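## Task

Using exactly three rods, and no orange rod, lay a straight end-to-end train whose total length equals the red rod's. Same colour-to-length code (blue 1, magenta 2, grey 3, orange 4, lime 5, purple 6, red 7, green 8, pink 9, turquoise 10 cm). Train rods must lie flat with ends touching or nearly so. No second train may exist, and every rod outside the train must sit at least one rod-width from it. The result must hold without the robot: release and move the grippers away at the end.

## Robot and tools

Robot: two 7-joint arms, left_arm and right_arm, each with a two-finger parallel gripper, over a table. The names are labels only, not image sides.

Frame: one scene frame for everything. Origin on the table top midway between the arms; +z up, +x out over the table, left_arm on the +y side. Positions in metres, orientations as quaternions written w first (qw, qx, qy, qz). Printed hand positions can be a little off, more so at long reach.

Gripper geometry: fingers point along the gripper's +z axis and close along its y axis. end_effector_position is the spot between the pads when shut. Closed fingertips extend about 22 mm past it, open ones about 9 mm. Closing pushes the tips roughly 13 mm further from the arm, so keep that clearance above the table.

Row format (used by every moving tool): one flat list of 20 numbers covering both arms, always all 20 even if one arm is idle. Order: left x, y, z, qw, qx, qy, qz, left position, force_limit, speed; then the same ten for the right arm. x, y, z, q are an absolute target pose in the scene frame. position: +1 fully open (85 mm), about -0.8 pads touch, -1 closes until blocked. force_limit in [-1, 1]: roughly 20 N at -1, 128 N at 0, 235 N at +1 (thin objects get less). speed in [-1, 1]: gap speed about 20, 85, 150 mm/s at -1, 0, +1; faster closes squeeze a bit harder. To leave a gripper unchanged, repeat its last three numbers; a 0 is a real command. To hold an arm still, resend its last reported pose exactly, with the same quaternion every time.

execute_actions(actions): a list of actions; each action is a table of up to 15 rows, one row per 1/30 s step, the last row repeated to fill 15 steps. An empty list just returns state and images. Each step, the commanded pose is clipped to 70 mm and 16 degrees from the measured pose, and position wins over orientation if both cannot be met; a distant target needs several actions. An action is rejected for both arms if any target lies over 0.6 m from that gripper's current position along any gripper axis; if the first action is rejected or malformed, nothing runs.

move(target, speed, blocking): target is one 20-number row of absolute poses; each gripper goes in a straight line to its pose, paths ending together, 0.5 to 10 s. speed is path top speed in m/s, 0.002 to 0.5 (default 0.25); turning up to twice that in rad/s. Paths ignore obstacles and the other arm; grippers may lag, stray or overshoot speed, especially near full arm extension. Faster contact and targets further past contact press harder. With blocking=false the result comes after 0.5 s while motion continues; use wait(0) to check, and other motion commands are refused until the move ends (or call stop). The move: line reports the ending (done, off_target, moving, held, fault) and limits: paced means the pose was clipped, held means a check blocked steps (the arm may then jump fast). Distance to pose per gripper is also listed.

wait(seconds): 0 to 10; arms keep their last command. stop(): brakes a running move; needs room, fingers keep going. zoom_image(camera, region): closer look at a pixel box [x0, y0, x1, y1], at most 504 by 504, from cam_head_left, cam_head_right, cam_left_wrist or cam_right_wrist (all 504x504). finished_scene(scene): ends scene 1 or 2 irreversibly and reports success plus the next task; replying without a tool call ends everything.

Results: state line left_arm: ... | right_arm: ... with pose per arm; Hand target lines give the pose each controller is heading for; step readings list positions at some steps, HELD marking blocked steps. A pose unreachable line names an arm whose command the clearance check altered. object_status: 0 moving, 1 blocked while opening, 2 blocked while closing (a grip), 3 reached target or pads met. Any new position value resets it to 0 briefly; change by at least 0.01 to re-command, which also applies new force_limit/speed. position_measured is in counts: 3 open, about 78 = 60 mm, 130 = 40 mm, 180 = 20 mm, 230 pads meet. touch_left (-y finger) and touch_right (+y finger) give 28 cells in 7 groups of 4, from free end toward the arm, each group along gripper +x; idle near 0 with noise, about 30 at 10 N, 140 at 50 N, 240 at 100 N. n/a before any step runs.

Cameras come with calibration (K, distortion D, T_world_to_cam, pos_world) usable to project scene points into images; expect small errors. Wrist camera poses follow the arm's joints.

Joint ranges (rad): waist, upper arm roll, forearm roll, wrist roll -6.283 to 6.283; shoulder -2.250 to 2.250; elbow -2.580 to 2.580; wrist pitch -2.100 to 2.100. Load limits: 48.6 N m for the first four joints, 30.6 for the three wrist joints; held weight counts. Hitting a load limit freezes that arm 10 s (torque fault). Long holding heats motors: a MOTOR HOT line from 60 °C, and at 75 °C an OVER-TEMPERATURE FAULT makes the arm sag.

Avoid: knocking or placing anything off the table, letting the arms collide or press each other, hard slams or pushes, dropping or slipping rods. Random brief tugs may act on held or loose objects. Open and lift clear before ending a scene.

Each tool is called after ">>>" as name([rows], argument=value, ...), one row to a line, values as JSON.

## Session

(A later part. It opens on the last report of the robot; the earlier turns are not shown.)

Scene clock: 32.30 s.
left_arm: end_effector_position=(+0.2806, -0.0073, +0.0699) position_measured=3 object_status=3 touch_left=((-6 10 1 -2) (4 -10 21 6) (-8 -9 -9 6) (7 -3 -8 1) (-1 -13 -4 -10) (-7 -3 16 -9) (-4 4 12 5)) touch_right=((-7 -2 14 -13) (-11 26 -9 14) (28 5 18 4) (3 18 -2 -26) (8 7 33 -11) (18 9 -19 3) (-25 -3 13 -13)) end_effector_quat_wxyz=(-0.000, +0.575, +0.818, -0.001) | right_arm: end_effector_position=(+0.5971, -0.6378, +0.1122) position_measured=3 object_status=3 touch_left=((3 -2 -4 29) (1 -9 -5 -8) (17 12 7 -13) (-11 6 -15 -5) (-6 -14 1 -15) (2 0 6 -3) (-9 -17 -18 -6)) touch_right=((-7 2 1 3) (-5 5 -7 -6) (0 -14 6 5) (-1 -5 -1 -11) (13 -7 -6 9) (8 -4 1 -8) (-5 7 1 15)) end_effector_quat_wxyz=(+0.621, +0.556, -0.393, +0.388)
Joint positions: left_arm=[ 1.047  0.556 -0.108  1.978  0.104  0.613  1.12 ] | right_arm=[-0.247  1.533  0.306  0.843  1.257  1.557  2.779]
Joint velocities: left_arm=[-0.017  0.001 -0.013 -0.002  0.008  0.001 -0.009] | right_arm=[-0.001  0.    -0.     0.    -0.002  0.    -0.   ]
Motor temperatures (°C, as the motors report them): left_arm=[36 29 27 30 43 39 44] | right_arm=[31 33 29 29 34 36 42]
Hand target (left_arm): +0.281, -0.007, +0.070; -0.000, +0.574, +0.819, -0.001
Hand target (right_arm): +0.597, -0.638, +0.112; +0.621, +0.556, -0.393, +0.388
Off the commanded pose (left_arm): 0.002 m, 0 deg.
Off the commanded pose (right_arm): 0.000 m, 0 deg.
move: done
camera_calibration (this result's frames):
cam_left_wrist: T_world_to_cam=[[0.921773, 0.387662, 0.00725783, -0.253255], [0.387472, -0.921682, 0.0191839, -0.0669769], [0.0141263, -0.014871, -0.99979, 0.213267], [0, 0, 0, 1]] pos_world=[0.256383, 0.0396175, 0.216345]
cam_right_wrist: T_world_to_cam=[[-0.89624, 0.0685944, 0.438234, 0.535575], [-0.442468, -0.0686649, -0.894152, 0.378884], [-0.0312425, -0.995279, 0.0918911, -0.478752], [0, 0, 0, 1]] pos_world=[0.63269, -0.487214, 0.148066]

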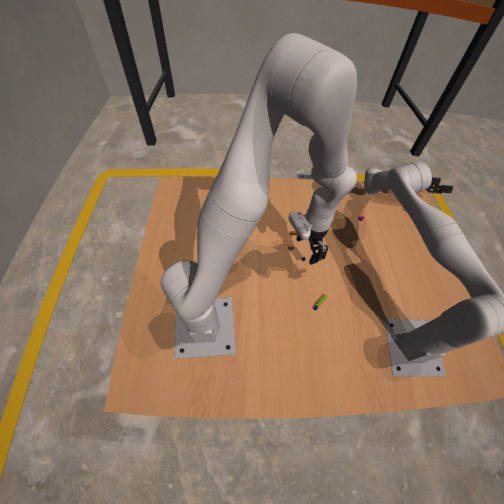

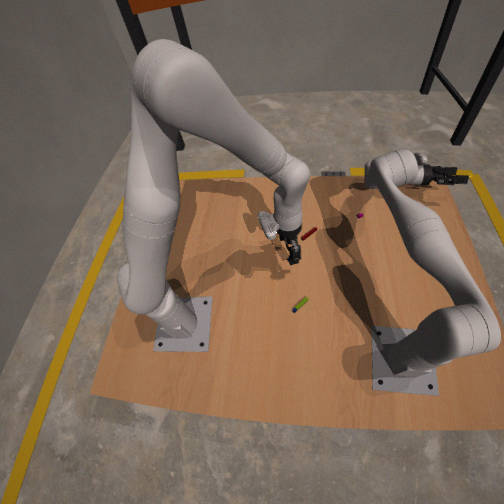

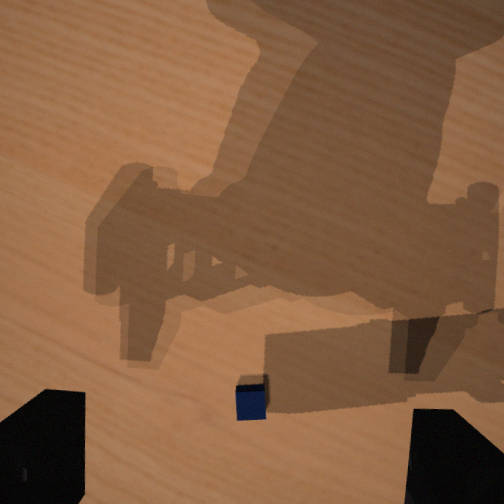

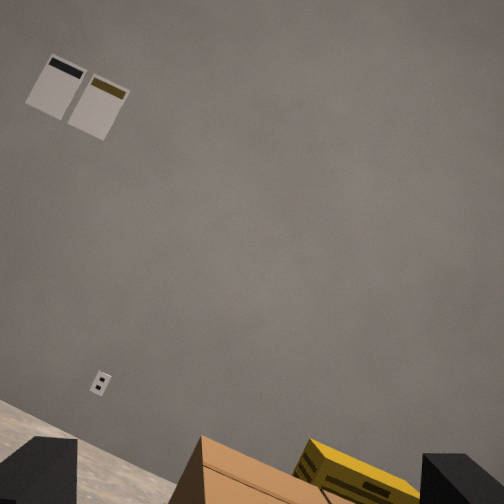

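Centred at the current position; descend there.

>>> move(target=[0.2808,-0.007,0.026,0,0.5736,0.8192,0,1,-0.6,0, 0.5971,-0.6378,0.1122,0.621,0.556,-0.393,0.388,1,0,0], speed=0.1)

>>> execute_actions([
  [[0.2808,-0.007,0.026,0,0.5736,0.8192,0,-1,-0.6,0, 0.5971,-0.6378,0.1122,0.621,0.556,-0.393,0.388,1,0,0]],
  [[0.2808,-0.007,0.026,0,0.5736,0.8192,0,-1,-0.6,0, 0.5971,-0.6378,0.1122,0.621,0.556,-0.393,0.388,1,0,0]],
  [[0.2808,-0.007,0.026,0,0.5736,0.8192,0,-1,-0.6,0, 0.5971,-0.6378,0.1122,0.621,0.556,-0.393,0.388,1,0,0]],
])

>>> move(target=[0.1532,-0.0763,0.06,0,0.3746,0.9272,0,-1,-0.6,0, 0.5971,-0.6378,0.1122,0.621,0.556,-0.393,0.388,1,0,0])

>>> move(target=[0.1532,-0.0763,0.027,0,0.3746,0.9272,0,-1,-0.6,0, 0.5971,-0.6378,0.1122,0.621,0.556,-0.393,0.388,1,0,0], speed=0.08)

Scene clock: 33.33 s.
left_arm: end_effector_position=(+0.2807, -0.0071, +0.0264) position_measured=3 object_status=3 touch_left=((-2 3 2 5) (-3 -3 5 7) (-5 -16 -4 2) (0 2 4 -9) (-3 1 -7 -10) (-9 0 4 -14) (4 14 10 0)) touch_right=((10 -9 -3 0) (24 30 -6 21) (-9 -17 -17 -3) (14 4 23 -22) (13 19 -19 20) (-2 11 27 10) (4 -2 -6 1)) end_effector_quat_wxyz=(+0.000, +0.574, +0.819, -0.000) | right_arm: end_effector_position=(+0.5971, -0.6378, +0.1122) position_measured=3 object_status=3 touch_left=((-6 -31 -3 13) (-17 11 0 -14) (16 -12 -17 -3) (3 -33 -12 -3) (4 -4 -16 22) (-8 -17 -2 1) (21 -1 -17 3)) touch_right=((2 6 -1 9) (7 9 -10 7) (1 -9 17 0) (1 2 0 -1) (9 -5 -2 1) (5 -16 -8 -1) (2 1 -5 5)) end_effector_quat_wxyz=(+0.621, +0.556, -0.393, +0.388)
Joint positions: left_arm=[ 1.036  0.652 -0.094  2.008  0.122  0.487  1.107] | right_arm=[-0.247  1.533  0.306  0.843  1.257  1.557  2.779]
Joint velocities: left_arm=[-0.002  0.007 -0.     0.001  0.    -0.     0.   ] | right_arm=[-0.001 -0.     0.001 -0.001 -0.001 -0.001 -0.   ]
Motor temperatures (°C, as the motors report them): left_arm=[36 29 27 30 43 39 44] | right_arm=[31 33 29 29 34 36 42]
Hand target (left_arm): +0.281, -0.007, +0.026; -0.000, +0.574, +0.819, -0.000
Hand target (right_arm): +0.597, -0.638, +0.112; +0.621, +0.556, -0.393, +0.388
Off the commanded pose (left_arm): 0.000 m, 0 deg.
Off the commanded pose (right_arm): 0.000 m, 0 deg.
move: done
camera_calibration (this result's frames):
cam_left_wrist: T_world_to_cam=[[0.920812, 0.389886, 0.00965307, -0.252915], [0.389657, -0.920754, 0.0194846, -0.0666706], [0.0164849, -0.0141803, -0.999764, 0.169163], [0, 0, 0, 1]] pos_world=[0.256077, 0.0396195, 0.172863]
cam_right_wrist: T_world_to_cam=[[-0.89624, 0.0685943, 0.438234, 0.535574], [-0.442468, -0.0686649, -0.894151, 0.378884], [-0.0312424, -0.995279, 0.091891, -0.478752], [0, 0, 0, 1]] pos_world=[0.63269, -0.487214, 0.148066]

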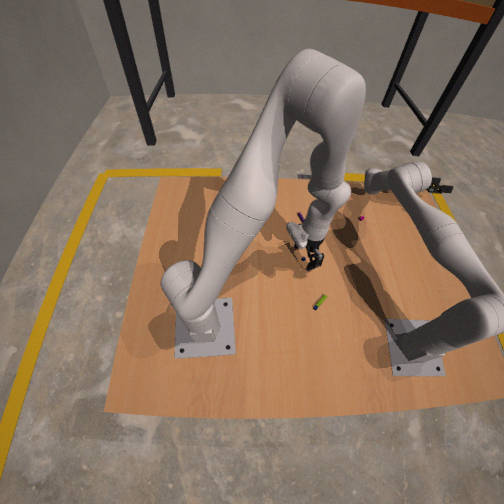

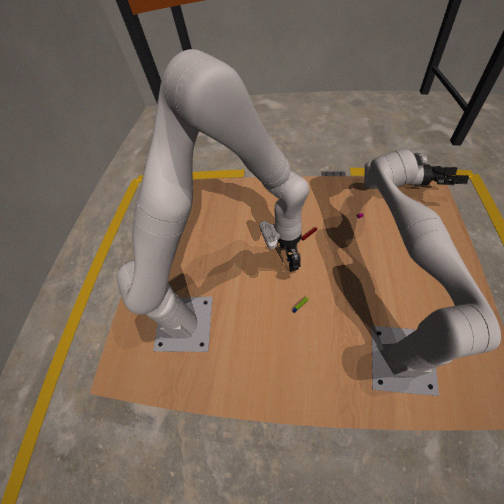

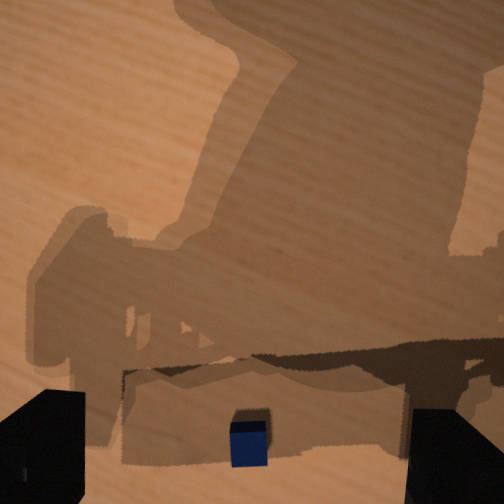

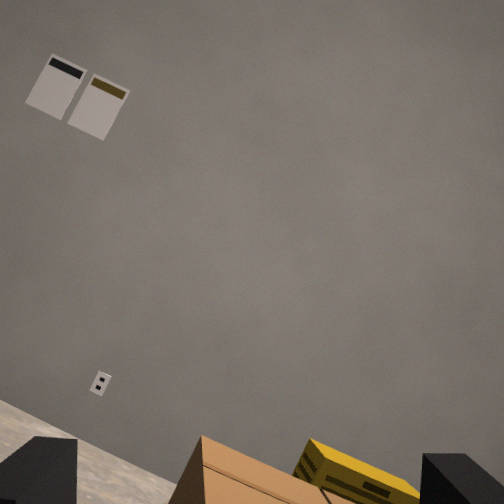

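Scene clock: 34.83 s.
left_arm: end_effector_position=(+0.2808, -0.0070, +0.0261) position_measured=210 object_status=2 touch_left=((209 937 645 84) (35 245 149 24) (-7 -5 -3 10) (10 7 5 -4) (3 -5 -12 -12) (9 3 5 -5) (-2 12 2 8)) touch_right=((204 866 760 99) (60 211 127 30) (-6 -10 -12 15) (6 3 -3 -8) (1 30 3 10) (12 31 40 -1) (16 -5 -7 26)) end_effector_quat_wxyz=(+0.000, +0.574, +0.819, -0.000) | right_arm: end_effector_position=(+0.5971, -0.6378, +0.1122) position_measured=3 object_status=3 touch_left=((2 -19 7 -5) (14 -7 7 -10) (17 -26 -5 0) (6 10 -13 -16) (12 11 5 -5) (11 -13 15 -8) (8 -27 2 -26)) touch_right=((5 7 3 10) (-1 -6 3 5) (-9 -10 10 6) (9 -9 15 -1) (-1 -7 -10 10) (4 -14 -2 -5) (13 -5 -7 1)) end_effector_quat_wxyz=(+0.621, +0.556, -0.393, +0.388)
Joint positions: left_arm=[ 1.036  0.652 -0.094  2.007  0.122  0.487  1.107] | right_arm=[-0.247  1.533  0.306  0.843  1.257  1.557  2.779]
Joint velocities: left_arm=[ 0.002  0.    -0.     0.001  0.    -0.     0.001] | right_arm=[-0.001  0.001  0.     0.001  0.001 -0.     0.   ]
Motor temperatures (°C, as the motors report them): left_arm=[36 29 27 30 43 39 44] | right_arm=[31 33 29 29 34 36 42]
Hand target (left_arm): +0.281, -0.007, +0.026; -0.000, +0.574, +0.819, -0.000
Hand target (right_arm): +0.597, -0.638, +0.112; +0.621, +0.556, -0.393, +0.388
Off the commanded pose (left_arm): 0.000 m, 0 deg.
Off the commanded pose (right_arm): 0.000 m, 0 deg.
Step readings (end_effector_position; steps 1 to 15: 1st action; 16 to 30: 2nd action; 31 to 45: 3rd action):
0: left_arm (+0.2807, -0.0071, +0.0264) | right_arm (+0.5971, -0.6378, +0.1122)
1: left_arm (+0.2807, -0.0071, +0.0263) | right_arm (+0.5971, -0.6378, +0.1122)
2: left_arm (+0.2808, -0.0071, +0.0262) | right_arm (+0.5971, -0.6378, +0.1122)
4: left_arm (+0.2808, -0.0071, +0.0261) | right_arm (+0.5971, -0.6378, +0.1122)
8: left_arm (+0.2808, -0.0070, +0.0260) | right_arm (+0.5971, -0.6378, +0.1122)
15: left_arm (+0.2808, -0.0070, +0.0260) | right_arm (+0.5971, -0.6378, +0.1122)
16: left_arm (+0.2808, -0.0070, +0.0260) | right_arm (+0.5971, -0.6378, +0.1122)
17: left_arm (+0.2808, -0.0070, +0.0260) | right_arm (+0.5971, -0.6378, +0.1122)
19: left_arm (+0.2808, -0.0070, +0.0260) | right_arm (+0.5971, -0.6378, +0.1122)
23: left_arm (+0.2808, -0.0070, +0.0260) | right_arm (+0.5971, -0.6378, +0.1122)
30: left_arm (+0.2808, -0.0070, +0.0261) | right_arm (+0.5971, -0.6378, +0.1122)
31: left_arm (+0.2808, -0.0070, +0.0261) | right_arm (+0.5971, -0.6378, +0.1122)
32: left_arm (+0.2808, -0.0070, +0.0261) | right_arm (+0.5971, -0.6378, +0.1122)
34: left_arm (+0.2808, -0.0070, +0.0261) | right_arm (+0.5971, -0.6378, +0.1122)
38: left_arm (+0.2808, -0.0070, +0.0261) | right_arm (+0.5971, -0.6378, +0.1122)
45: end_effector_position above
camera_calibration (this result's frames):
cam_left_wrist: T_world_to_cam=[[0.920775, 0.389972, 0.0097687, -0.253025], [0.389752, -0.920728, 0.0188024, -0.0666092], [0.0163267, -0.0135054, -0.999775, 0.168909], [0, 0, 0, 1]] pos_world=[0.256182, 0.0396248, 0.172596]
cam_right_wrist: T_world_to_cam=[[-0.89624, 0.0685943, 0.438234, 0.535574], [-0.442468, -0.0686648, -0.894151, 0.378884], [-0.0312424, -0.995279, 0.091891, -0.478752], [0, 0, 0, 1]] pos_world=[0.63269, -0.487213, 0.148066]

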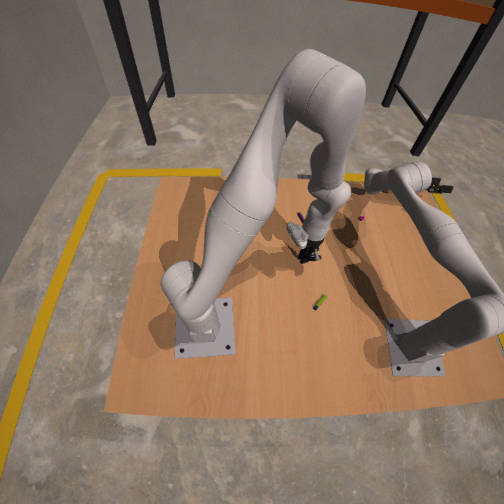

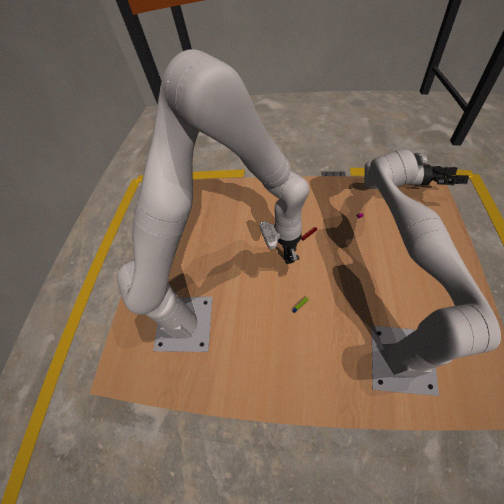

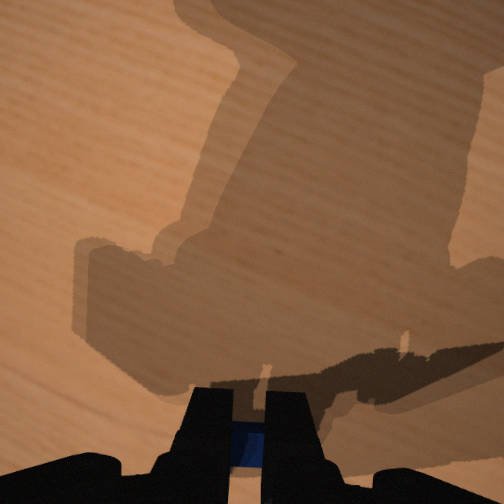

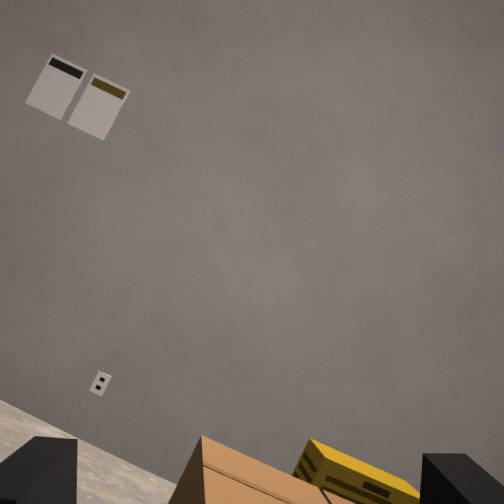

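Scene clock: 36.13 s.
left_arm: end_effector_position=(+0.1548, -0.0750, +0.0599) position_measured=210 object_status=2 touch_left=((202 944 641 78) (43 262 154 23) (-7 -10 0 -2) (8 -1 6 -4) (5 -5 -10 0) (2 9 -3 -3) (-4 4 11 6)) touch_right=((219 880 774 132) (58 201 163 11) (-27 1 -11 -24) (-7 -27 21 18) (8 -21 -3 -31) (-10 -16 -9 -27) (33 5 -19 13)) end_effector_quat_wxyz=(+0.001, +0.373, +0.928, +0.001) | right_arm: end_effector_position=(+0.5971, -0.6378, +0.1122) position_measured=3 object_status=3 touch_left=((12 -2 19 4) (13 3 14 -10) (8 -5 8 -16) (2 1 17 -8) (-4 -15 15 5) (-13 -16 3 -5) (6 -47 -8 -15)) touch_right=((11 10 -7 6) (12 0 0 -9) (-1 -5 -2 1) (-1 3 4 -10) (7 -15 7 7) (11 -4 -5 -6) (12 3 -11 -1)) end_effector_quat_wxyz=(+0.621, +0.556, -0.393, +0.388)
Joint positions: left_arm=[ 1.518  0.596 -0.266  1.963  0.254  0.615  1.797] | right_arm=[-0.247  1.533  0.306  0.843  1.257  1.557  2.779]
Joint velocities: left_arm=[ 0.016  0.     0.011 -0.001 -0.008  0.     0.01 ] | right_arm=[-0.001 -0.001  0.     0.     0.002 -0.     0.   ]
Motor temperatures (°C, as the motors report them): left_arm=[36 29 27 30 43 39 44] | right_arm=[31 33 29 29 34 36 42]
Hand target (left_arm): +0.154, -0.075, +0.060; +0.001, +0.374, +0.927, +0.001
Hand target (right_arm): +0.597, -0.638, +0.112; +0.621, +0.556, -0.393, +0.388
Off the commanded pose (left_arm): 0.002 m, 0 deg.
Off the commanded pose (right_arm): 0.000 m, 0 deg.
move: done
camera_calibration (this result's frames):
cam_left_wrist: T_world_to_cam=[[0.654618, 0.755859, 0.0123434, -0.042312], [0.75562, -0.654726, 0.0193091, -0.117409], [0.0226765, -0.00331318, -0.999737, 0.203652], [0, 0, 0, 1]] pos_world=[0.111797, -0.0442142, 0.206388]
cam_right_wrist: T_world_to_cam=[[-0.89624, 0.0685943, 0.438234, 0.535574], [-0.442469, -0.0686648, -0.894151, 0.378884], [-0.0312424, -0.995279, 0.0918909, -0.478752], [0, 0, 0, 1]] pos_world=[0.63269, -0.487213, 0.148066]

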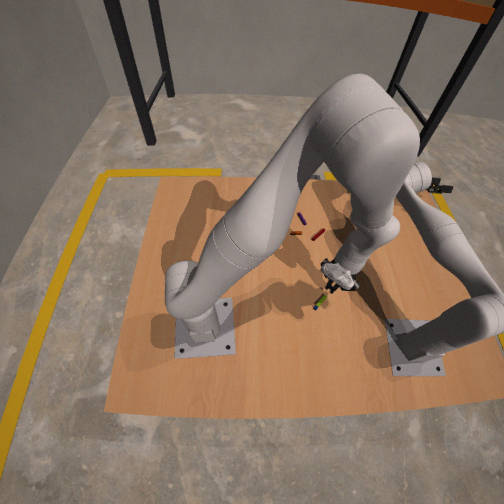

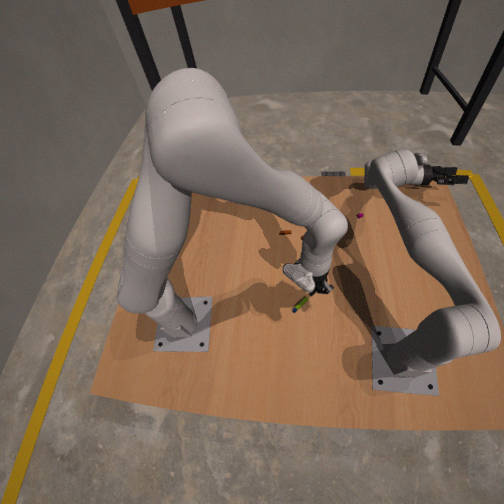

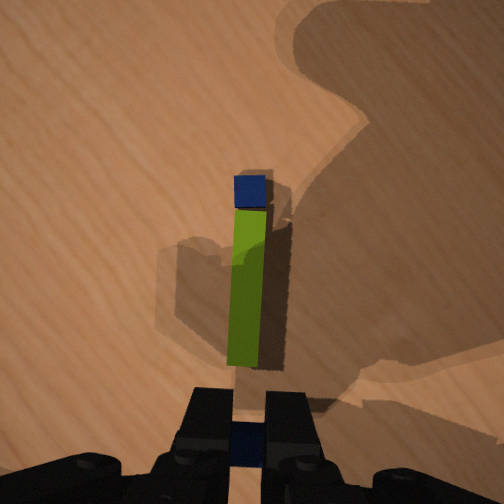

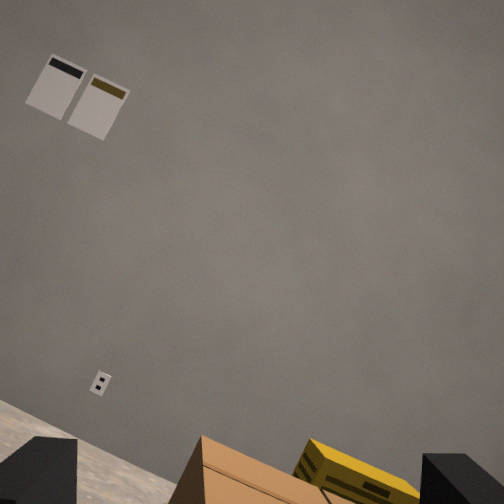

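Scene clock: 36.87 s.
left_arm: end_effector_position=(+0.1530, -0.0764, +0.0273) position_measured=210 object_status=2 touch_left=((213 926 643 89) (48 261 149 22) (-1 -19 10 12) (2 1 -11 -4) (13 -9 -6 -12) (-8 2 -4 -6) (-2 1 8 4)) touch_right=((212 900 802 129) (33 172 174 15) (-3 11 2 9) (-28 -2 -5 -37) (7 -1 12 12) (-3 6 6 22) (-14 3 8 -15)) end_effector_quat_wxyz=(+0.000, +0.375, +0.927, -0.000) | right_arm: end_effector_position=(+0.5971, -0.6378, +0.1122) position_measured=3 object_status=3 touch_left=((-4 -17 7 -5) (-11 15 -9 -5) (3 2 -8 28) (-15 5 27 1) (13 -1 5 -10) (18 10 7 -20) (-11 8 -6 1)) touch_right=((1 7 -3 5) (-6 -5 1 1) (0 -7 9 -11) (0 0 5 1) (7 -1 -8 9) (0 -3 -3 -2) (3 2 -8 -15)) end_effector_quat_wxyz=(+0.621, +0.556, -0.393, +0.388)
Joint positions: left_arm=[ 1.495  0.666 -0.231  1.982  0.287  0.524  1.768] | right_arm=[-0.247  1.533  0.306  0.843  1.257  1.557  2.779]
Joint velocities: left_arm=[-0.001  0.005 -0.001  0.     0.001  0.001  0.   ] | right_arm=[ 0.    -0.     0.001 -0.     0.001  0.001  0.   ]
Motor temperatures (°C, as the motors report them): left_arm=[36 29 27 30 43 39 44] | right_arm=[31 33 29 29 34 36 42]
Hand target (left_arm): +0.153, -0.076, +0.027; -0.000, +0.375, +0.927, -0.000
Hand target (right_arm): +0.597, -0.638, +0.112; +0.621, +0.556, -0.393, +0.388
Off the commanded pose (left_arm): 0.000 m, 0 deg.
Off the commanded pose (right_arm): 0.000 m, 0 deg.
move: done
camera_calibration (this result's frames):
cam_left_wrist: T_world_to_cam=[[0.656859, 0.753957, 0.00917473, -0.040098], [0.75374, -0.6569, 0.0189322, -0.116218], [0.0203009, -0.0055204, -0.999779, 0.171237], [0, 0, 0, 1]] pos_world=[0.110461, -0.0451661, 0.173768]
cam_right_wrist: T_world_to_cam=[[-0.89624, 0.0685943, 0.438234, 0.535574], [-0.442469, -0.068665, -0.894151, 0.378884], [-0.0312424, -0.995279, 0.0918911, -0.478752], [0, 0, 0, 1]] pos_world=[0.63269, -0.487213, 0.148066]

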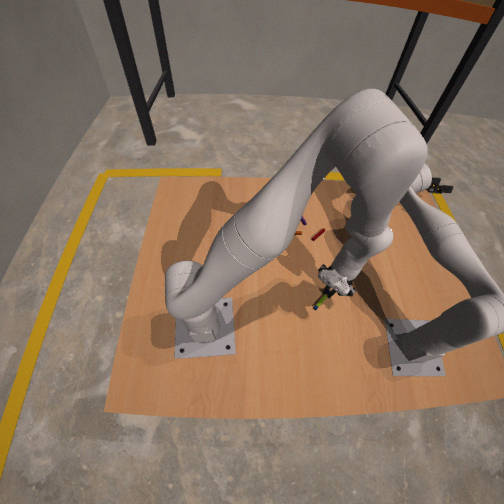

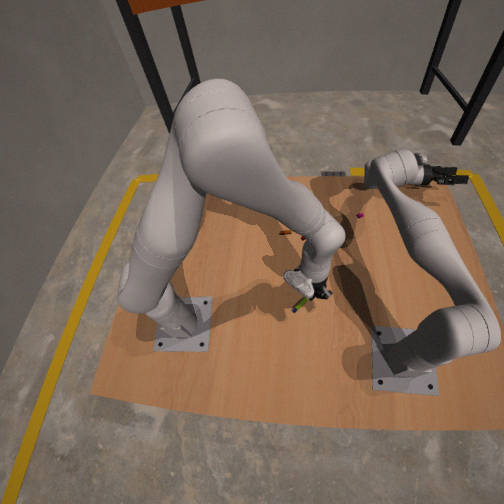

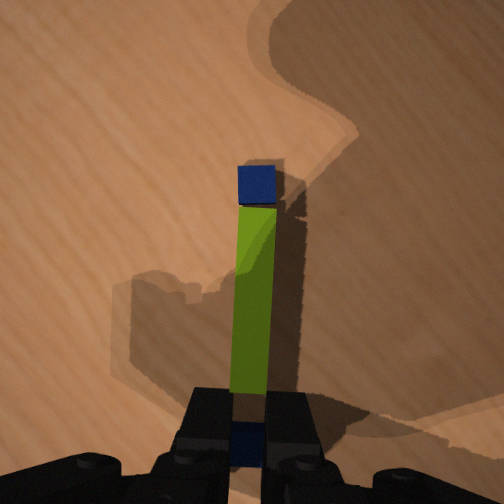

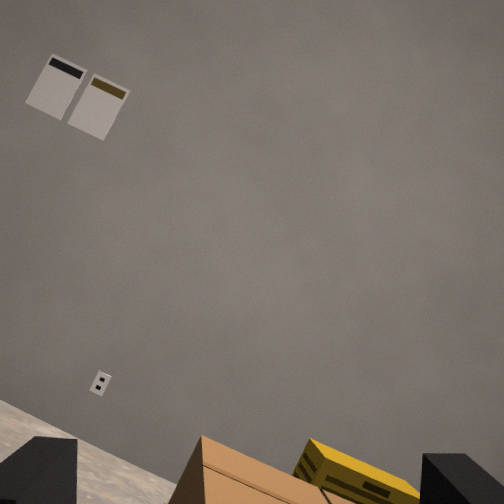

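>>> move(target=[0.1483,-0.0719,0.027,0,0.3746,0.9272,0,-1,-0.6,0, 0.5971,-0.6378,0.1122,0.621,0.556,-0.393,0.388,1,0,0], speed=0.02)

Scene clock: 37.70 s.
left_arm: end_effector_position=(+0.1484, -0.0719, +0.0270) position_measured=210 object_status=2 touch_left=((205 933 646 82) (43 251 153 21) (2 -7 0 13) (7 2 -11 -4) (15 -7 -11 1) (-11 3 -3 1) (0 7 15 8)) touch_right=((234 897 791 147) (44 192 159 32) (-5 17 -14 12) (-6 -21 -34 -1) (28 6 1 -23) (26 5 17 40) (0 14 10 -20)) end_effector_quat_wxyz=(+0.000, +0.375, +0.927, +0.000) | right_arm: end_effector_position=(+0.5971, -0.6378, +0.1122) position_measured=3 object_status=3 touch_left=((2 -17 -10 8) (3 -5 -3 1) (-8 6 -31 10) (1 0 -12 12) (-7 43 -3 -1) (-9 -3 1 5) (-31 4 -6 -30)) touch_right=((5 -3 -9 -4) (2 8 -8 -3) (7 6 0 13) (7 -10 -3 5) (1 0 0 10) (6 -7 -4 2) (-8 3 -7 -3)) end_effector_quat_wxyz=(+0.621, +0.556, -0.393, +0.388)
Joint positions: left_arm=[ 1.503  0.66  -0.231  2.     0.289  0.512  1.772] | right_arm=[-0.247  1.533  0.306  0.843  1.257  1.557  2.779]
Joint velocities: left_arm=[ 0.001 -0.001 -0.    -0.    -0.    -0.     0.001] | right_arm=[ 0.001  0.    -0.    -0.     0.001 -0.002  0.   ]
Motor temperatures (°C, as the motors report them): left_arm=[36 29 27 30 43 39 44] | right_arm=[31 33 29 29 34 36 42]
Hand target (left_arm): +0.148, -0.072, +0.027; +0.000, +0.375, +0.927, +0.000
Hand target (right_arm): +0.597, -0.638, +0.112; +0.621, +0.556, -0.393, +0.388
Off the commanded pose (left_arm): 0.000 m, 0 deg.
Off the commanded pose (right_arm): 0.000 m, 0 deg.
move: done
camera_calibration (this result's frames):
cam_left_wrist: T_world_to_cam=[[0.656573, 0.754199, 0.00981629, -0.0404227], [0.753984, -0.656629, 0.0186039, -0.109738], [0.0204767, -0.00481352, -0.999779, 0.171095], [0, 0, 0, 1]] pos_world=[0.105778, -0.0407468, 0.173496]
cam_right_wrist: T_world_to_cam=[[-0.89624, 0.0685943, 0.438234, 0.535575], [-0.442468, -0.0686649, -0.894152, 0.378884], [-0.0312424, -0.995279, 0.091891, -0.478752], [0, 0, 0, 1]] pos_world=[0.63269, -0.487214, 0.148066]

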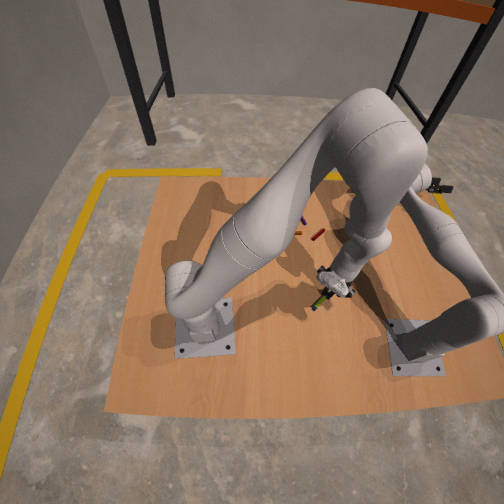

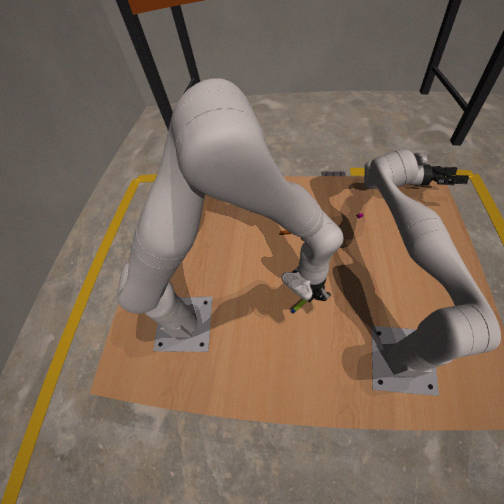

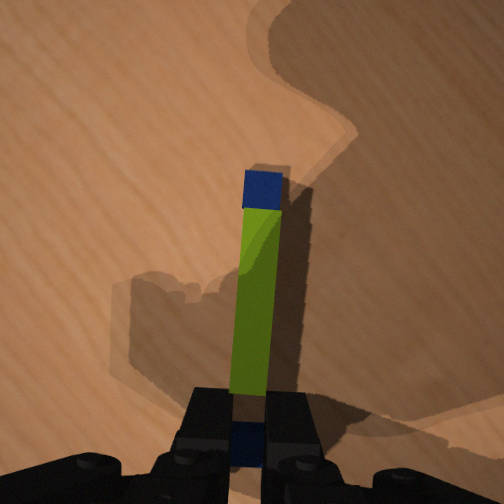

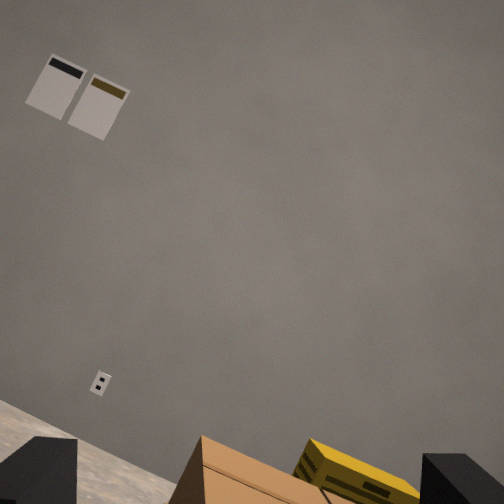

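>>> execute_actions([
  [[0.1483,-0.0719,0.027,0,0.3746,0.9272,0,-0.3,-0.6,1, 0.5971,-0.6378,0.1122,0.621,0.556,-0.393,0.388,1,0,0]],
  [[0.162,-0.0851,0.027,0,0.3746,0.9272,0,-0.3,-0.6,1, 0.5971,-0.6378,0.1122,0.621,0.556,-0.393,0.388,1,0,0]],
  [[0.162,-0.0851,0.027,0,0.3746,0.9272,0,-0.8,-0.6,1, 0.5971,-0.6378,0.1122,0.621,0.556,-0.393,0.388,1,0,0]],
  [[0.162,-0.0851,0.027,0,0.3746,0.9272,0,-0.8,-0.6,1, 0.5971,-0.6378,0.1122,0.621,0.556,-0.393,0.388,1,0,0]],
])

>>> move(target=[0.1559,-0.0792,0.027,0,0.3746,0.9272,0,-0.8,-0.6,1, 0.5971,-0.6378,0.1122,0.621,0.556,-0.393,0.388,1,0,0], speed=0.02)

Scene clock: 39.90 s.
left_arm: end_effector_position=(+0.1620, -0.0851, +0.0270) position_measured=229 object_status=3 touch_left=((-2 5 -2 -10) (3 1 16 2) (-4 -6 -4 13) (4 4 -3 -6) (9 -3 8 -13) (2 14 4 -10) (2 1 10 14)) touch_right=((19 -28 35 -13) (-2 28 6 29) (-28 9 14 10) (3 11 -6 5) (18 2 -8 2) (-33 16 -1 58) (26 33 10 -15)) end_effector_quat_wxyz=(+0.000, +0.375, +0.927, -0.000) | right_arm: end_effector_position=(+0.5971, -0.6378, +0.1122) position_measured=3 object_status=3 touch_left=((6 -10 14 15) (4 -23 1 4) (-7 3 -10 -8) (8 5 10 1) (9 10 -24 -4) (23 -8 4 15) (18 -23 -6 -1)) touch_right=((3 1 2 2) (2 4 -6 -7) (-4 -14 9 10) (-2 -16 1 9) (17 -5 2 14) (5 -4 -7 -4) (7 2 0 4)) end_effector_quat_wxyz=(+0.621, +0.556, -0.393, +0.388)
Joint positions: left_arm=[ 1.481  0.681 -0.233  1.945  0.283  0.547  1.762] | right_arm=[-0.247  1.533  0.306  0.843  1.257  1.557  2.779]
Joint velocities: left_arm=[-0.  0.  0.  0. -0. -0. -0.] | right_arm=[ 0.001 -0.001  0.    -0.    -0.001 -0.    -0.   ]
Motor temperatures (°C, as the motors report them): left_arm=[36 29 27 30 43 39 44] | right_arm=[31 33 29 29 34 36 42]
Hand target (left_arm): +0.162, -0.085, +0.027; -0.000, +0.375, +0.927, -0.000
Hand target (right_arm): +0.597, -0.638, +0.112; +0.621, +0.556, -0.393, +0.388
Off the commanded pose (left_arm): 0.000 m, 0 deg.
Off the commanded pose (right_arm): 0.000 m, 0 deg.
Step readings (end_effector_position; steps 1 to 15: 1st action; 16 to 30: 2nd action; 31 to 45: 3rd action; 46 to 60: 4th action):
0: left_arm (+0.1483, -0.0719, +0.0270) | right_arm (+0.5971, -0.6378, +0.1122)
1: left_arm (+0.1483, -0.0719, +0.0270) | right_arm (+0.5971, -0.6378, +0.1122)
2: left_arm (+0.1483, -0.0719, +0.0270) | right_arm (+0.5971, -0.6378, +0.1122)
4: left_arm (+0.1483, -0.0719, +0.0270) | right_arm (+0.5971, -0.6378, +0.1122)
8: left_arm (+0.1483, -0.0719, +0.0270) | right_arm (+0.5971, -0.6378, +0.1122)
15: left_arm (+0.1483, -0.0719, +0.0270) | right_arm (+0.5971, -0.6378, +0.1122)
16: left_arm (+0.1485, -0.0721, +0.0269) | right_arm (+0.5971, -0.6378, +0.1122)
17: left_arm (+0.1498, -0.0731, +0.0266) | right_arm (+0.5971, -0.6378, +0.1122)
19: left_arm (+0.1565, -0.0789, +0.0262) | right_arm (+0.5971, -0.6378, +0.1122)
23: left_arm (+0.1617, -0.0853, +0.0275) | right_arm (+0.5971, -0.6378, +0.1122)
30: left_arm (+0.1619, -0.0852, +0.0270) | right_arm (+0.5971, -0.6378, +0.1122)
31: left_arm (+0.1619, -0.0852, +0.0270) | right_arm (+0.5971, -0.6378, +0.1122)
32: left_arm (+0.1619, -0.0852, +0.0270) | right_arm (+0.5971, -0.6378, +0.1122)
34: left_arm (+0.1620, -0.0851, +0.0270) | right_arm (+0.5971, -0.6378, +0.1122)
38: left_arm (+0.1620, -0.0852, +0.0270) | right_arm (+0.5971, -0.6378, +0.1122)
45: left_arm (+0.1620, -0.0851, +0.0270) | right_arm (+0.5971, -0.6378, +0.1122)
46: left_arm (+0.1620, -0.0851, +0.0270) | right_arm (+0.5971, -0.6378, +0.1122)
47: left_arm (+0.1620, -0.0851, +0.0270) | right_arm (+0.5971, -0.6378, +0.1122)
49: left_arm (+0.1620, -0.0851, +0.0270) | right_arm (+0.5971, -0.6378, +0.1122)
53: left_arm (+0.1620, -0.0851, +0.0270) | right_arm (+0.5971, -0.6378, +0.1122)
60: end_effector_position above
camera_calibration (this result's frames):
cam_left_wrist: T_world_to_cam=[[0.656631, 0.754149, 0.00973199, -0.0393929], [0.753935, -0.656685, 0.0186278, -0.128712], [0.020439, -0.00489431, -0.999779, 0.170761], [0, 0, 0, 1]] pos_world=[0.119417, -0.0539793, 0.173505]
cam_right_wrist: T_world_to_cam=[[-0.89624, 0.0685944, 0.438235, 0.535574], [-0.442469, -0.0686647, -0.894151, 0.378884], [-0.0312425, -0.995279, 0.0918909, -0.478752], [0, 0, 0, 1]] pos_world=[0.63269, -0.487213, 0.148066]

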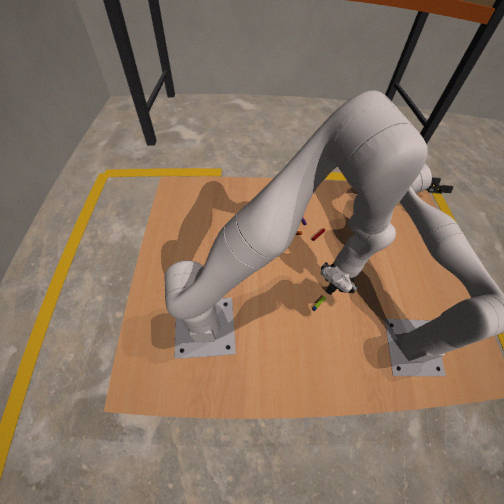

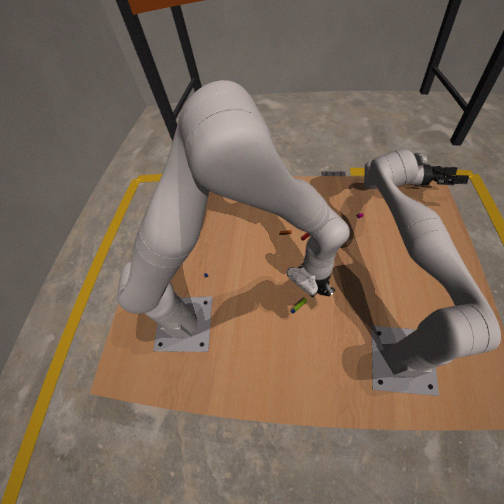

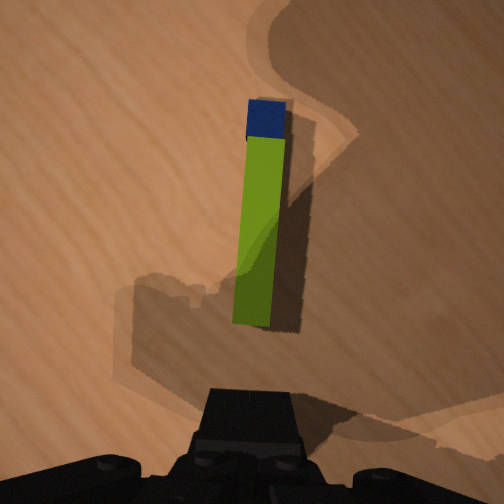

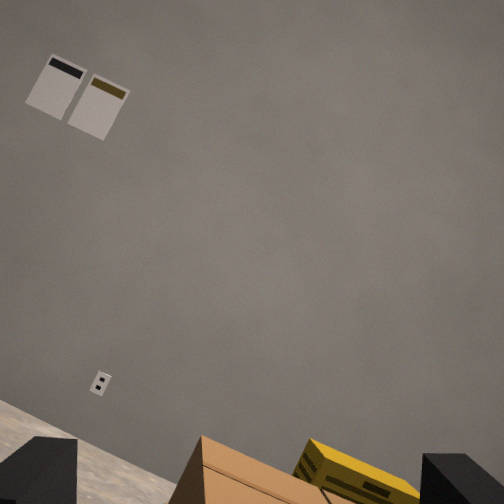

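Scene clock: 40.60 s.
left_arm: end_effector_position=(+0.1560, -0.0791, +0.0270) position_measured=229 object_status=3 touch_left=((5 -7 3 -17) (2 4 13 2) (-6 -5 -7 14) (15 4 -3 1) (-3 1 3 -10) (-13 4 12 -14) (0 -4 4 -3)) touch_right=((-29 -9 -39 27) (-15 -3 -34 -6) (4 10 -10 0) (20 25 23 23) (7 11 -3 20) (-7 -8 8 -15) (-19 6 7 19)) end_effector_quat_wxyz=(-0.000, +0.375, +0.927, +0.000) | right_arm: end_effector_position=(+0.5971, -0.6378, +0.1122) position_measured=3 object_status=3 touch_left=((-8 2 -4 5) (-17 20 1 -1) (-13 6 -17 19) (-3 15 9 28) (3 21 6 -20) (8 -11 -5 -7) (0 -27 -23 -15)) touch_right=((4 4 2 -3) (-1 -1 -1 -3) (-9 -9 2 8) (-12 -5 12 -5) (9 -3 -9 3) (-5 -8 -6 1) (2 7 -5 9)) end_effector_quat_wxyz=(+0.621, +0.556, -0.393, +0.388)
Joint positions: left_arm=[ 1.491  0.671 -0.232  1.97   0.286  0.532  1.766] | right_arm=[-0.247  1.533  0.306  0.843  1.257  1.557  2.779]
Joint velocities: left_arm=[ 0.001 -0.001  0.001  0.001 -0.    -0.     0.   ] | right_arm=[ 0.    -0.001  0.     0.    -0.002  0.001 -0.   ]
Motor temperatures (°C, as the motors report them): left_arm=[36 29 27 30 43 39 44] | right_arm=[31 33 29 29 34 36 42]
Hand target (left_arm): +0.156, -0.079, +0.027; +0.000, +0.375, +0.927, +0.000
Hand target (right_arm): +0.597, -0.638, +0.112; +0.621, +0.556, -0.393, +0.388
Off the commanded pose (left_arm): 0.000 m, 0 deg.
Off the commanded pose (right_arm): 0.000 m, 0 deg.
move: done
camera_calibration (this result's frames):
cam_left_wrist: T_world_to_cam=[[0.656573, 0.754198, 0.00985121, -0.0399284], [0.753985, -0.656629, 0.0185629, -0.120252], [0.0204687, -0.00476024, -0.999779, 0.170895], [0, 0, 0, 1]] pos_world=[0.113386, -0.0480335, 0.173483]
cam_right_wrist: T_world_to_cam=[[-0.89624, 0.0685942, 0.438234, 0.535574], [-0.442468, -0.0686647, -0.894151, 0.378884], [-0.0312423, -0.995279, 0.0918908, -0.478752], [0, 0, 0, 1]] pos_world=[0.63269, -0.487213, 0.148066]

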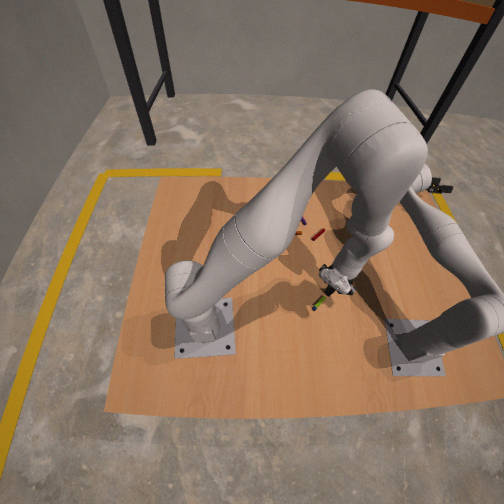

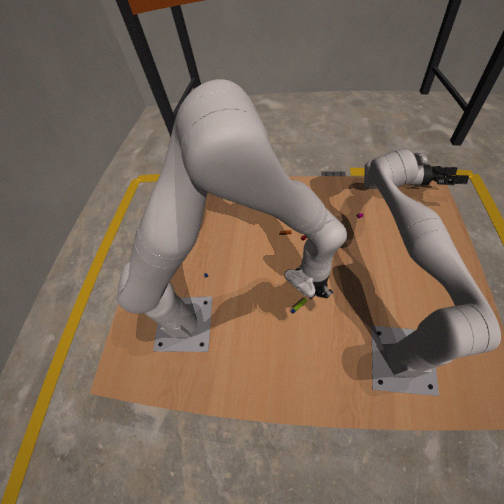

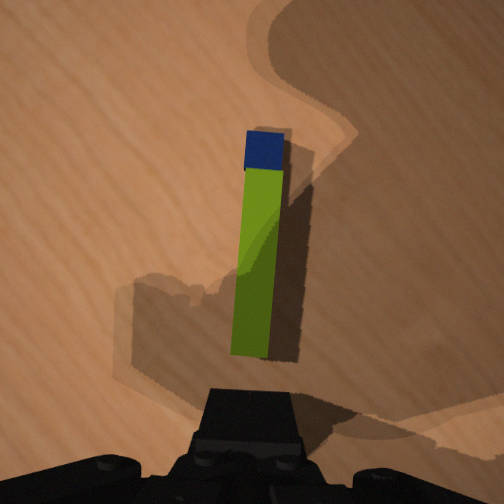

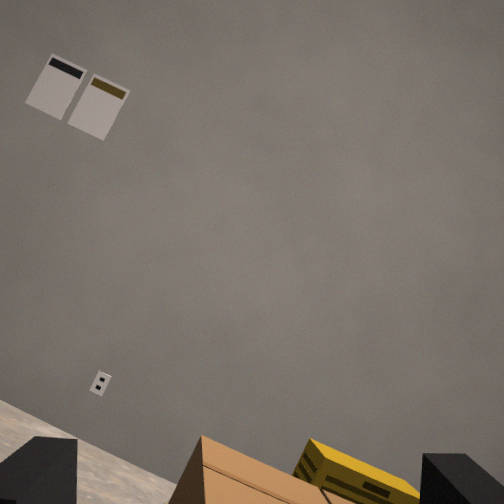

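>>> move(target=[0.19,0.25,0.15,0,1,0,0,1,-0.6,0, 0.5971,-0.6378,0.1122,0.621,0.556,-0.393,0.388,1,0,0])

Scene clock: 46.07 s.
left_arm: end_effector_position=(+0.1900, +0.2479, +0.1503) position_measured=3 object_status=3 touch_left=((4 1 4 -3) (2 -1 10 3) (-2 -13 -10 8) (8 3 -3 -7) (16 5 -2 -8) (4 3 10 -4) (2 10 8 2)) touch_right=((20 21 -9 10) (-7 -2 -16 8) (40 12 -6 -31) (22 -8 4 -17) (-2 26 -13 -13) (13 -18 49 -3) (4 19 6 3)) end_effector_quat_wxyz=(+0.002, +1.000, -0.001, -0.002) | right_arm: end_effector_position=(+0.5971, -0.6378, +0.1122) position_measured=3 object_status=3 touch_left=((9 -11 -1 11) (-9 -22 4 -7) (24 -16 2 -3) (22 20 4 -15) (11 8 -3 -21) (-8 -1 5 5) (5 -17 0 -14)) touch_right=((4 2 0 4) (4 8 -8 -2) (1 -8 5 7) (-6 10 10 -6) (13 5 4 11) (-11 -14 -19 5) (11 4 -13 13)) end_effector_quat_wxyz=(+0.621, +0.556, -0.393, +0.388)
Joint positions: left_arm=[ 0.426 -0.102 -0.055  2.535 -0.001  0.712 -1.295] | right_arm=[-0.247  1.533  0.306  0.843  1.257  1.557  2.779]
Joint velocities: left_arm=[ 0.    -0.005 -0.005 -0.    -0.001  0.     0.001] | right_arm=[-0.     0.    -0.    -0.001  0.    -0.002 -0.   ]
Motor temperatures (°C, as the motors report them): left_arm=[36 29 27 30 43 39 44] | right_arm=[31 33 29 29 34 36 42]
Hand target (left_arm): +0.190, +0.248, +0.150; +0.002, +1.000, -0.000, -0.002
Hand target (right_arm): +0.597, -0.638, +0.112; +0.621, +0.556, -0.393, +0.388
Off the commanded pose (left_arm): 0.002 m, 0 deg.
Off the commanded pose (right_arm): 0.000 m, 0 deg.
move: done
camera_calibration (this result's frames):
cam_left_wrist: T_world_to_cam=[[0.0505017, -0.998634, 0.0134335, 0.23905], [-0.998478, -0.0501863, 0.0228662, 0.24852], [-0.0221607, -0.0145678, -0.999648, 0.30556], [0, 0, 0, 1]] pos_world=[0.242841, 0.255647, 0.296558]
cam_right_wrist: T_world_to_cam=[[-0.89624, 0.0685943, 0.438234, 0.535574], [-0.442469, -0.0686648, -0.894151, 0.378884], [-0.0312424, -0.995279, 0.0918909, -0.478752], [0, 0, 0, 1]] pos_world=[0.63269, -0.487213, 0.148066]

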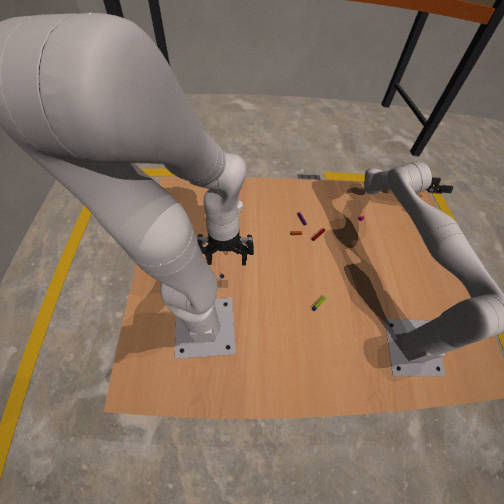

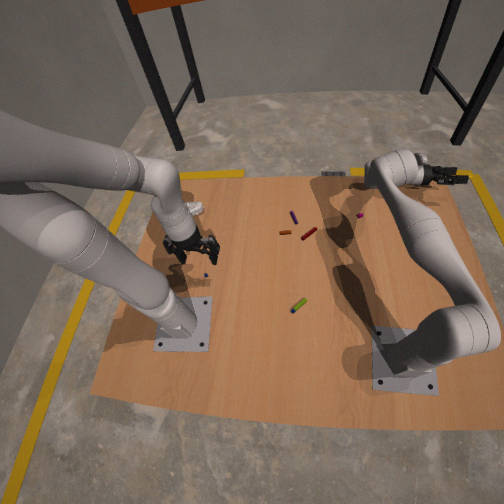

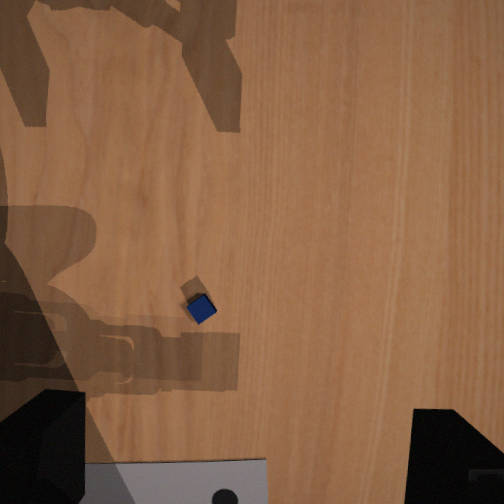

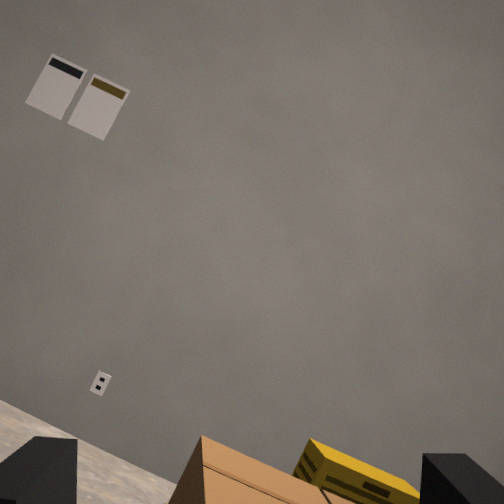

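>>> move(target=[0.2186,0.2635,0.07,0,0.4695,0.8829,0,1,-0.6,0, 0.5971,-0.6378,0.1122,0.621,0.556,-0.393,0.388,1,0,0])

Scene clock: 50.90 s.
left_arm: end_effector_position=(+0.2194, +0.2620, +0.0709) position_measured=3 object_status=3 touch_left=((-7 -5 7 -3) (4 -8 17 15) (-10 -15 1 5) (8 5 -10 1) (14 -9 3 -5) (-3 6 8 -10) (2 9 5 1)) touch_right=((6 20 -18 9) (6 17 1 7) (-10 16 -8 17) (15 -5 23 -4) (7 -5 -14 -11) (1 -19 -8 12) (0 13 -9 -22)) end_effector_quat_wxyz=(-0.022, +0.469, +0.883, -0.005) | right_arm: end_effector_position=(+0.5971, -0.6378, +0.1122) position_measured=3 object_status=3 touch_left=((0 -4 2 10) (11 24 -12 -28) (-1 10 -17 14) (6 7 -12 -6) (-19 14 -21 12) (-6 4 -31 -23) (14 4 -14 12)) touch_right=((7 0 -7 -5) (-3 2 3 4) (-5 -6 12 4) (-5 -6 3 -4) (-2 -1 0 2) (-4 -6 2 -11) (-6 5 -3 3)) end_effector_quat_wxyz=(+0.621, +0.556, -0.393, +0.388)
Joint positions: left_arm=[ 0.867  0.347 -0.741  2.582  0.591  0.408  0.091] | right_arm=[-0.247  1.533  0.306  0.843  1.257  1.557  2.779]
Joint velocities: left_arm=[ 0.155  0.044 -0.205  0.     0.156  0.05  -0.18 ] | right_arm=[-0.002  0.001 -0.    -0.     0.001  0.    -0.   ]
Motor temperatures (°C, as the motors report them): left_arm=[36 29 27 30 43 39 44] | right_arm=[31 33 29 29 34 36 42]
Hand target (left_arm): +0.219, +0.262, +0.071; -0.022, +0.469, +0.883, -0.005
Hand target (right_arm): +0.597, -0.638, +0.112; +0.621, +0.556, -0.393, +0.388
Off the commanded pose (left_arm): 0.002 m, 3 deg.
Off the commanded pose (right_arm): 0.000 m, 0 deg.
joint sent to its limit (left arm) — the command would take joint 4 (elbow) past its upper limit, so that joint was sent only as far as its limit.
move: off_target (left_arm)
camera_calibration (this result's frames):
cam_left_wrist: T_world_to_cam=[[0.798444, 0.601774, -0.0188158, -0.328441], [0.601539, -0.798663, -0.0169801, 0.128349], [-0.0252456, 0.00223923, -0.999679, 0.223307], [0, 0, 0, 1]] pos_world=[0.190672, 0.299655, 0.219235]
cam_right_wrist: T_world_to_cam=[[-0.89624, 0.0685942, 0.438234, 0.535574], [-0.442468, -0.068665, -0.894152, 0.378884], [-0.0312422, -0.995279, 0.0918911, -0.478752], [0, 0, 0, 1]] pos_world=[0.63269, -0.487213, 0.148066]

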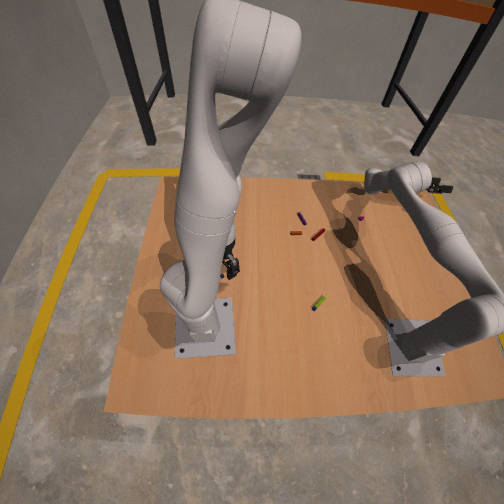

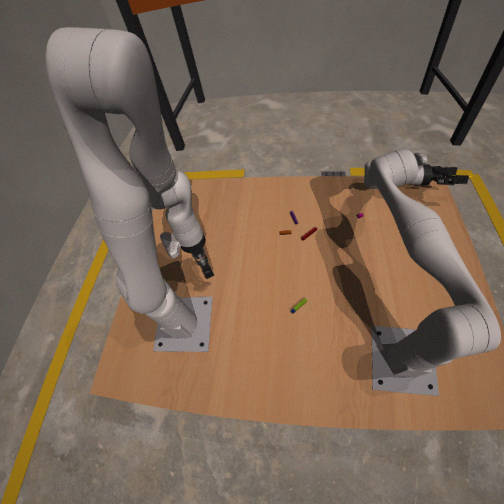

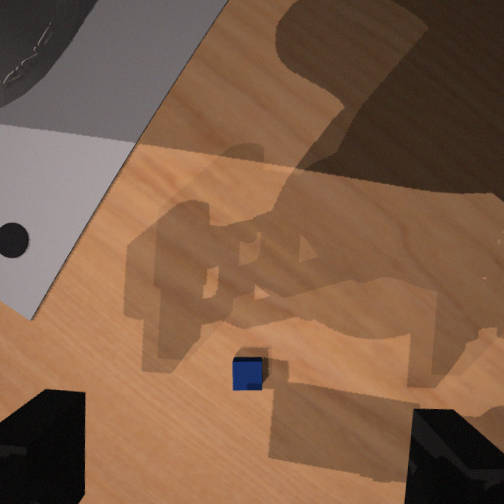

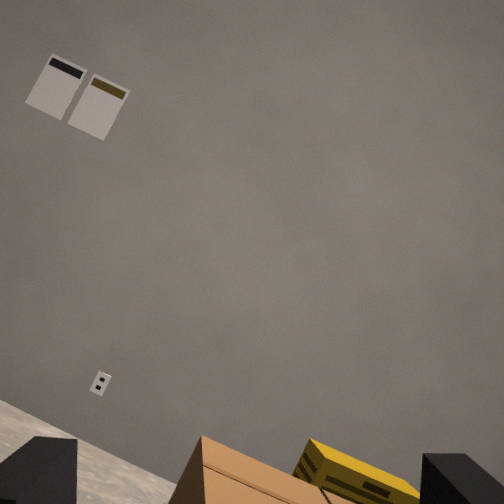

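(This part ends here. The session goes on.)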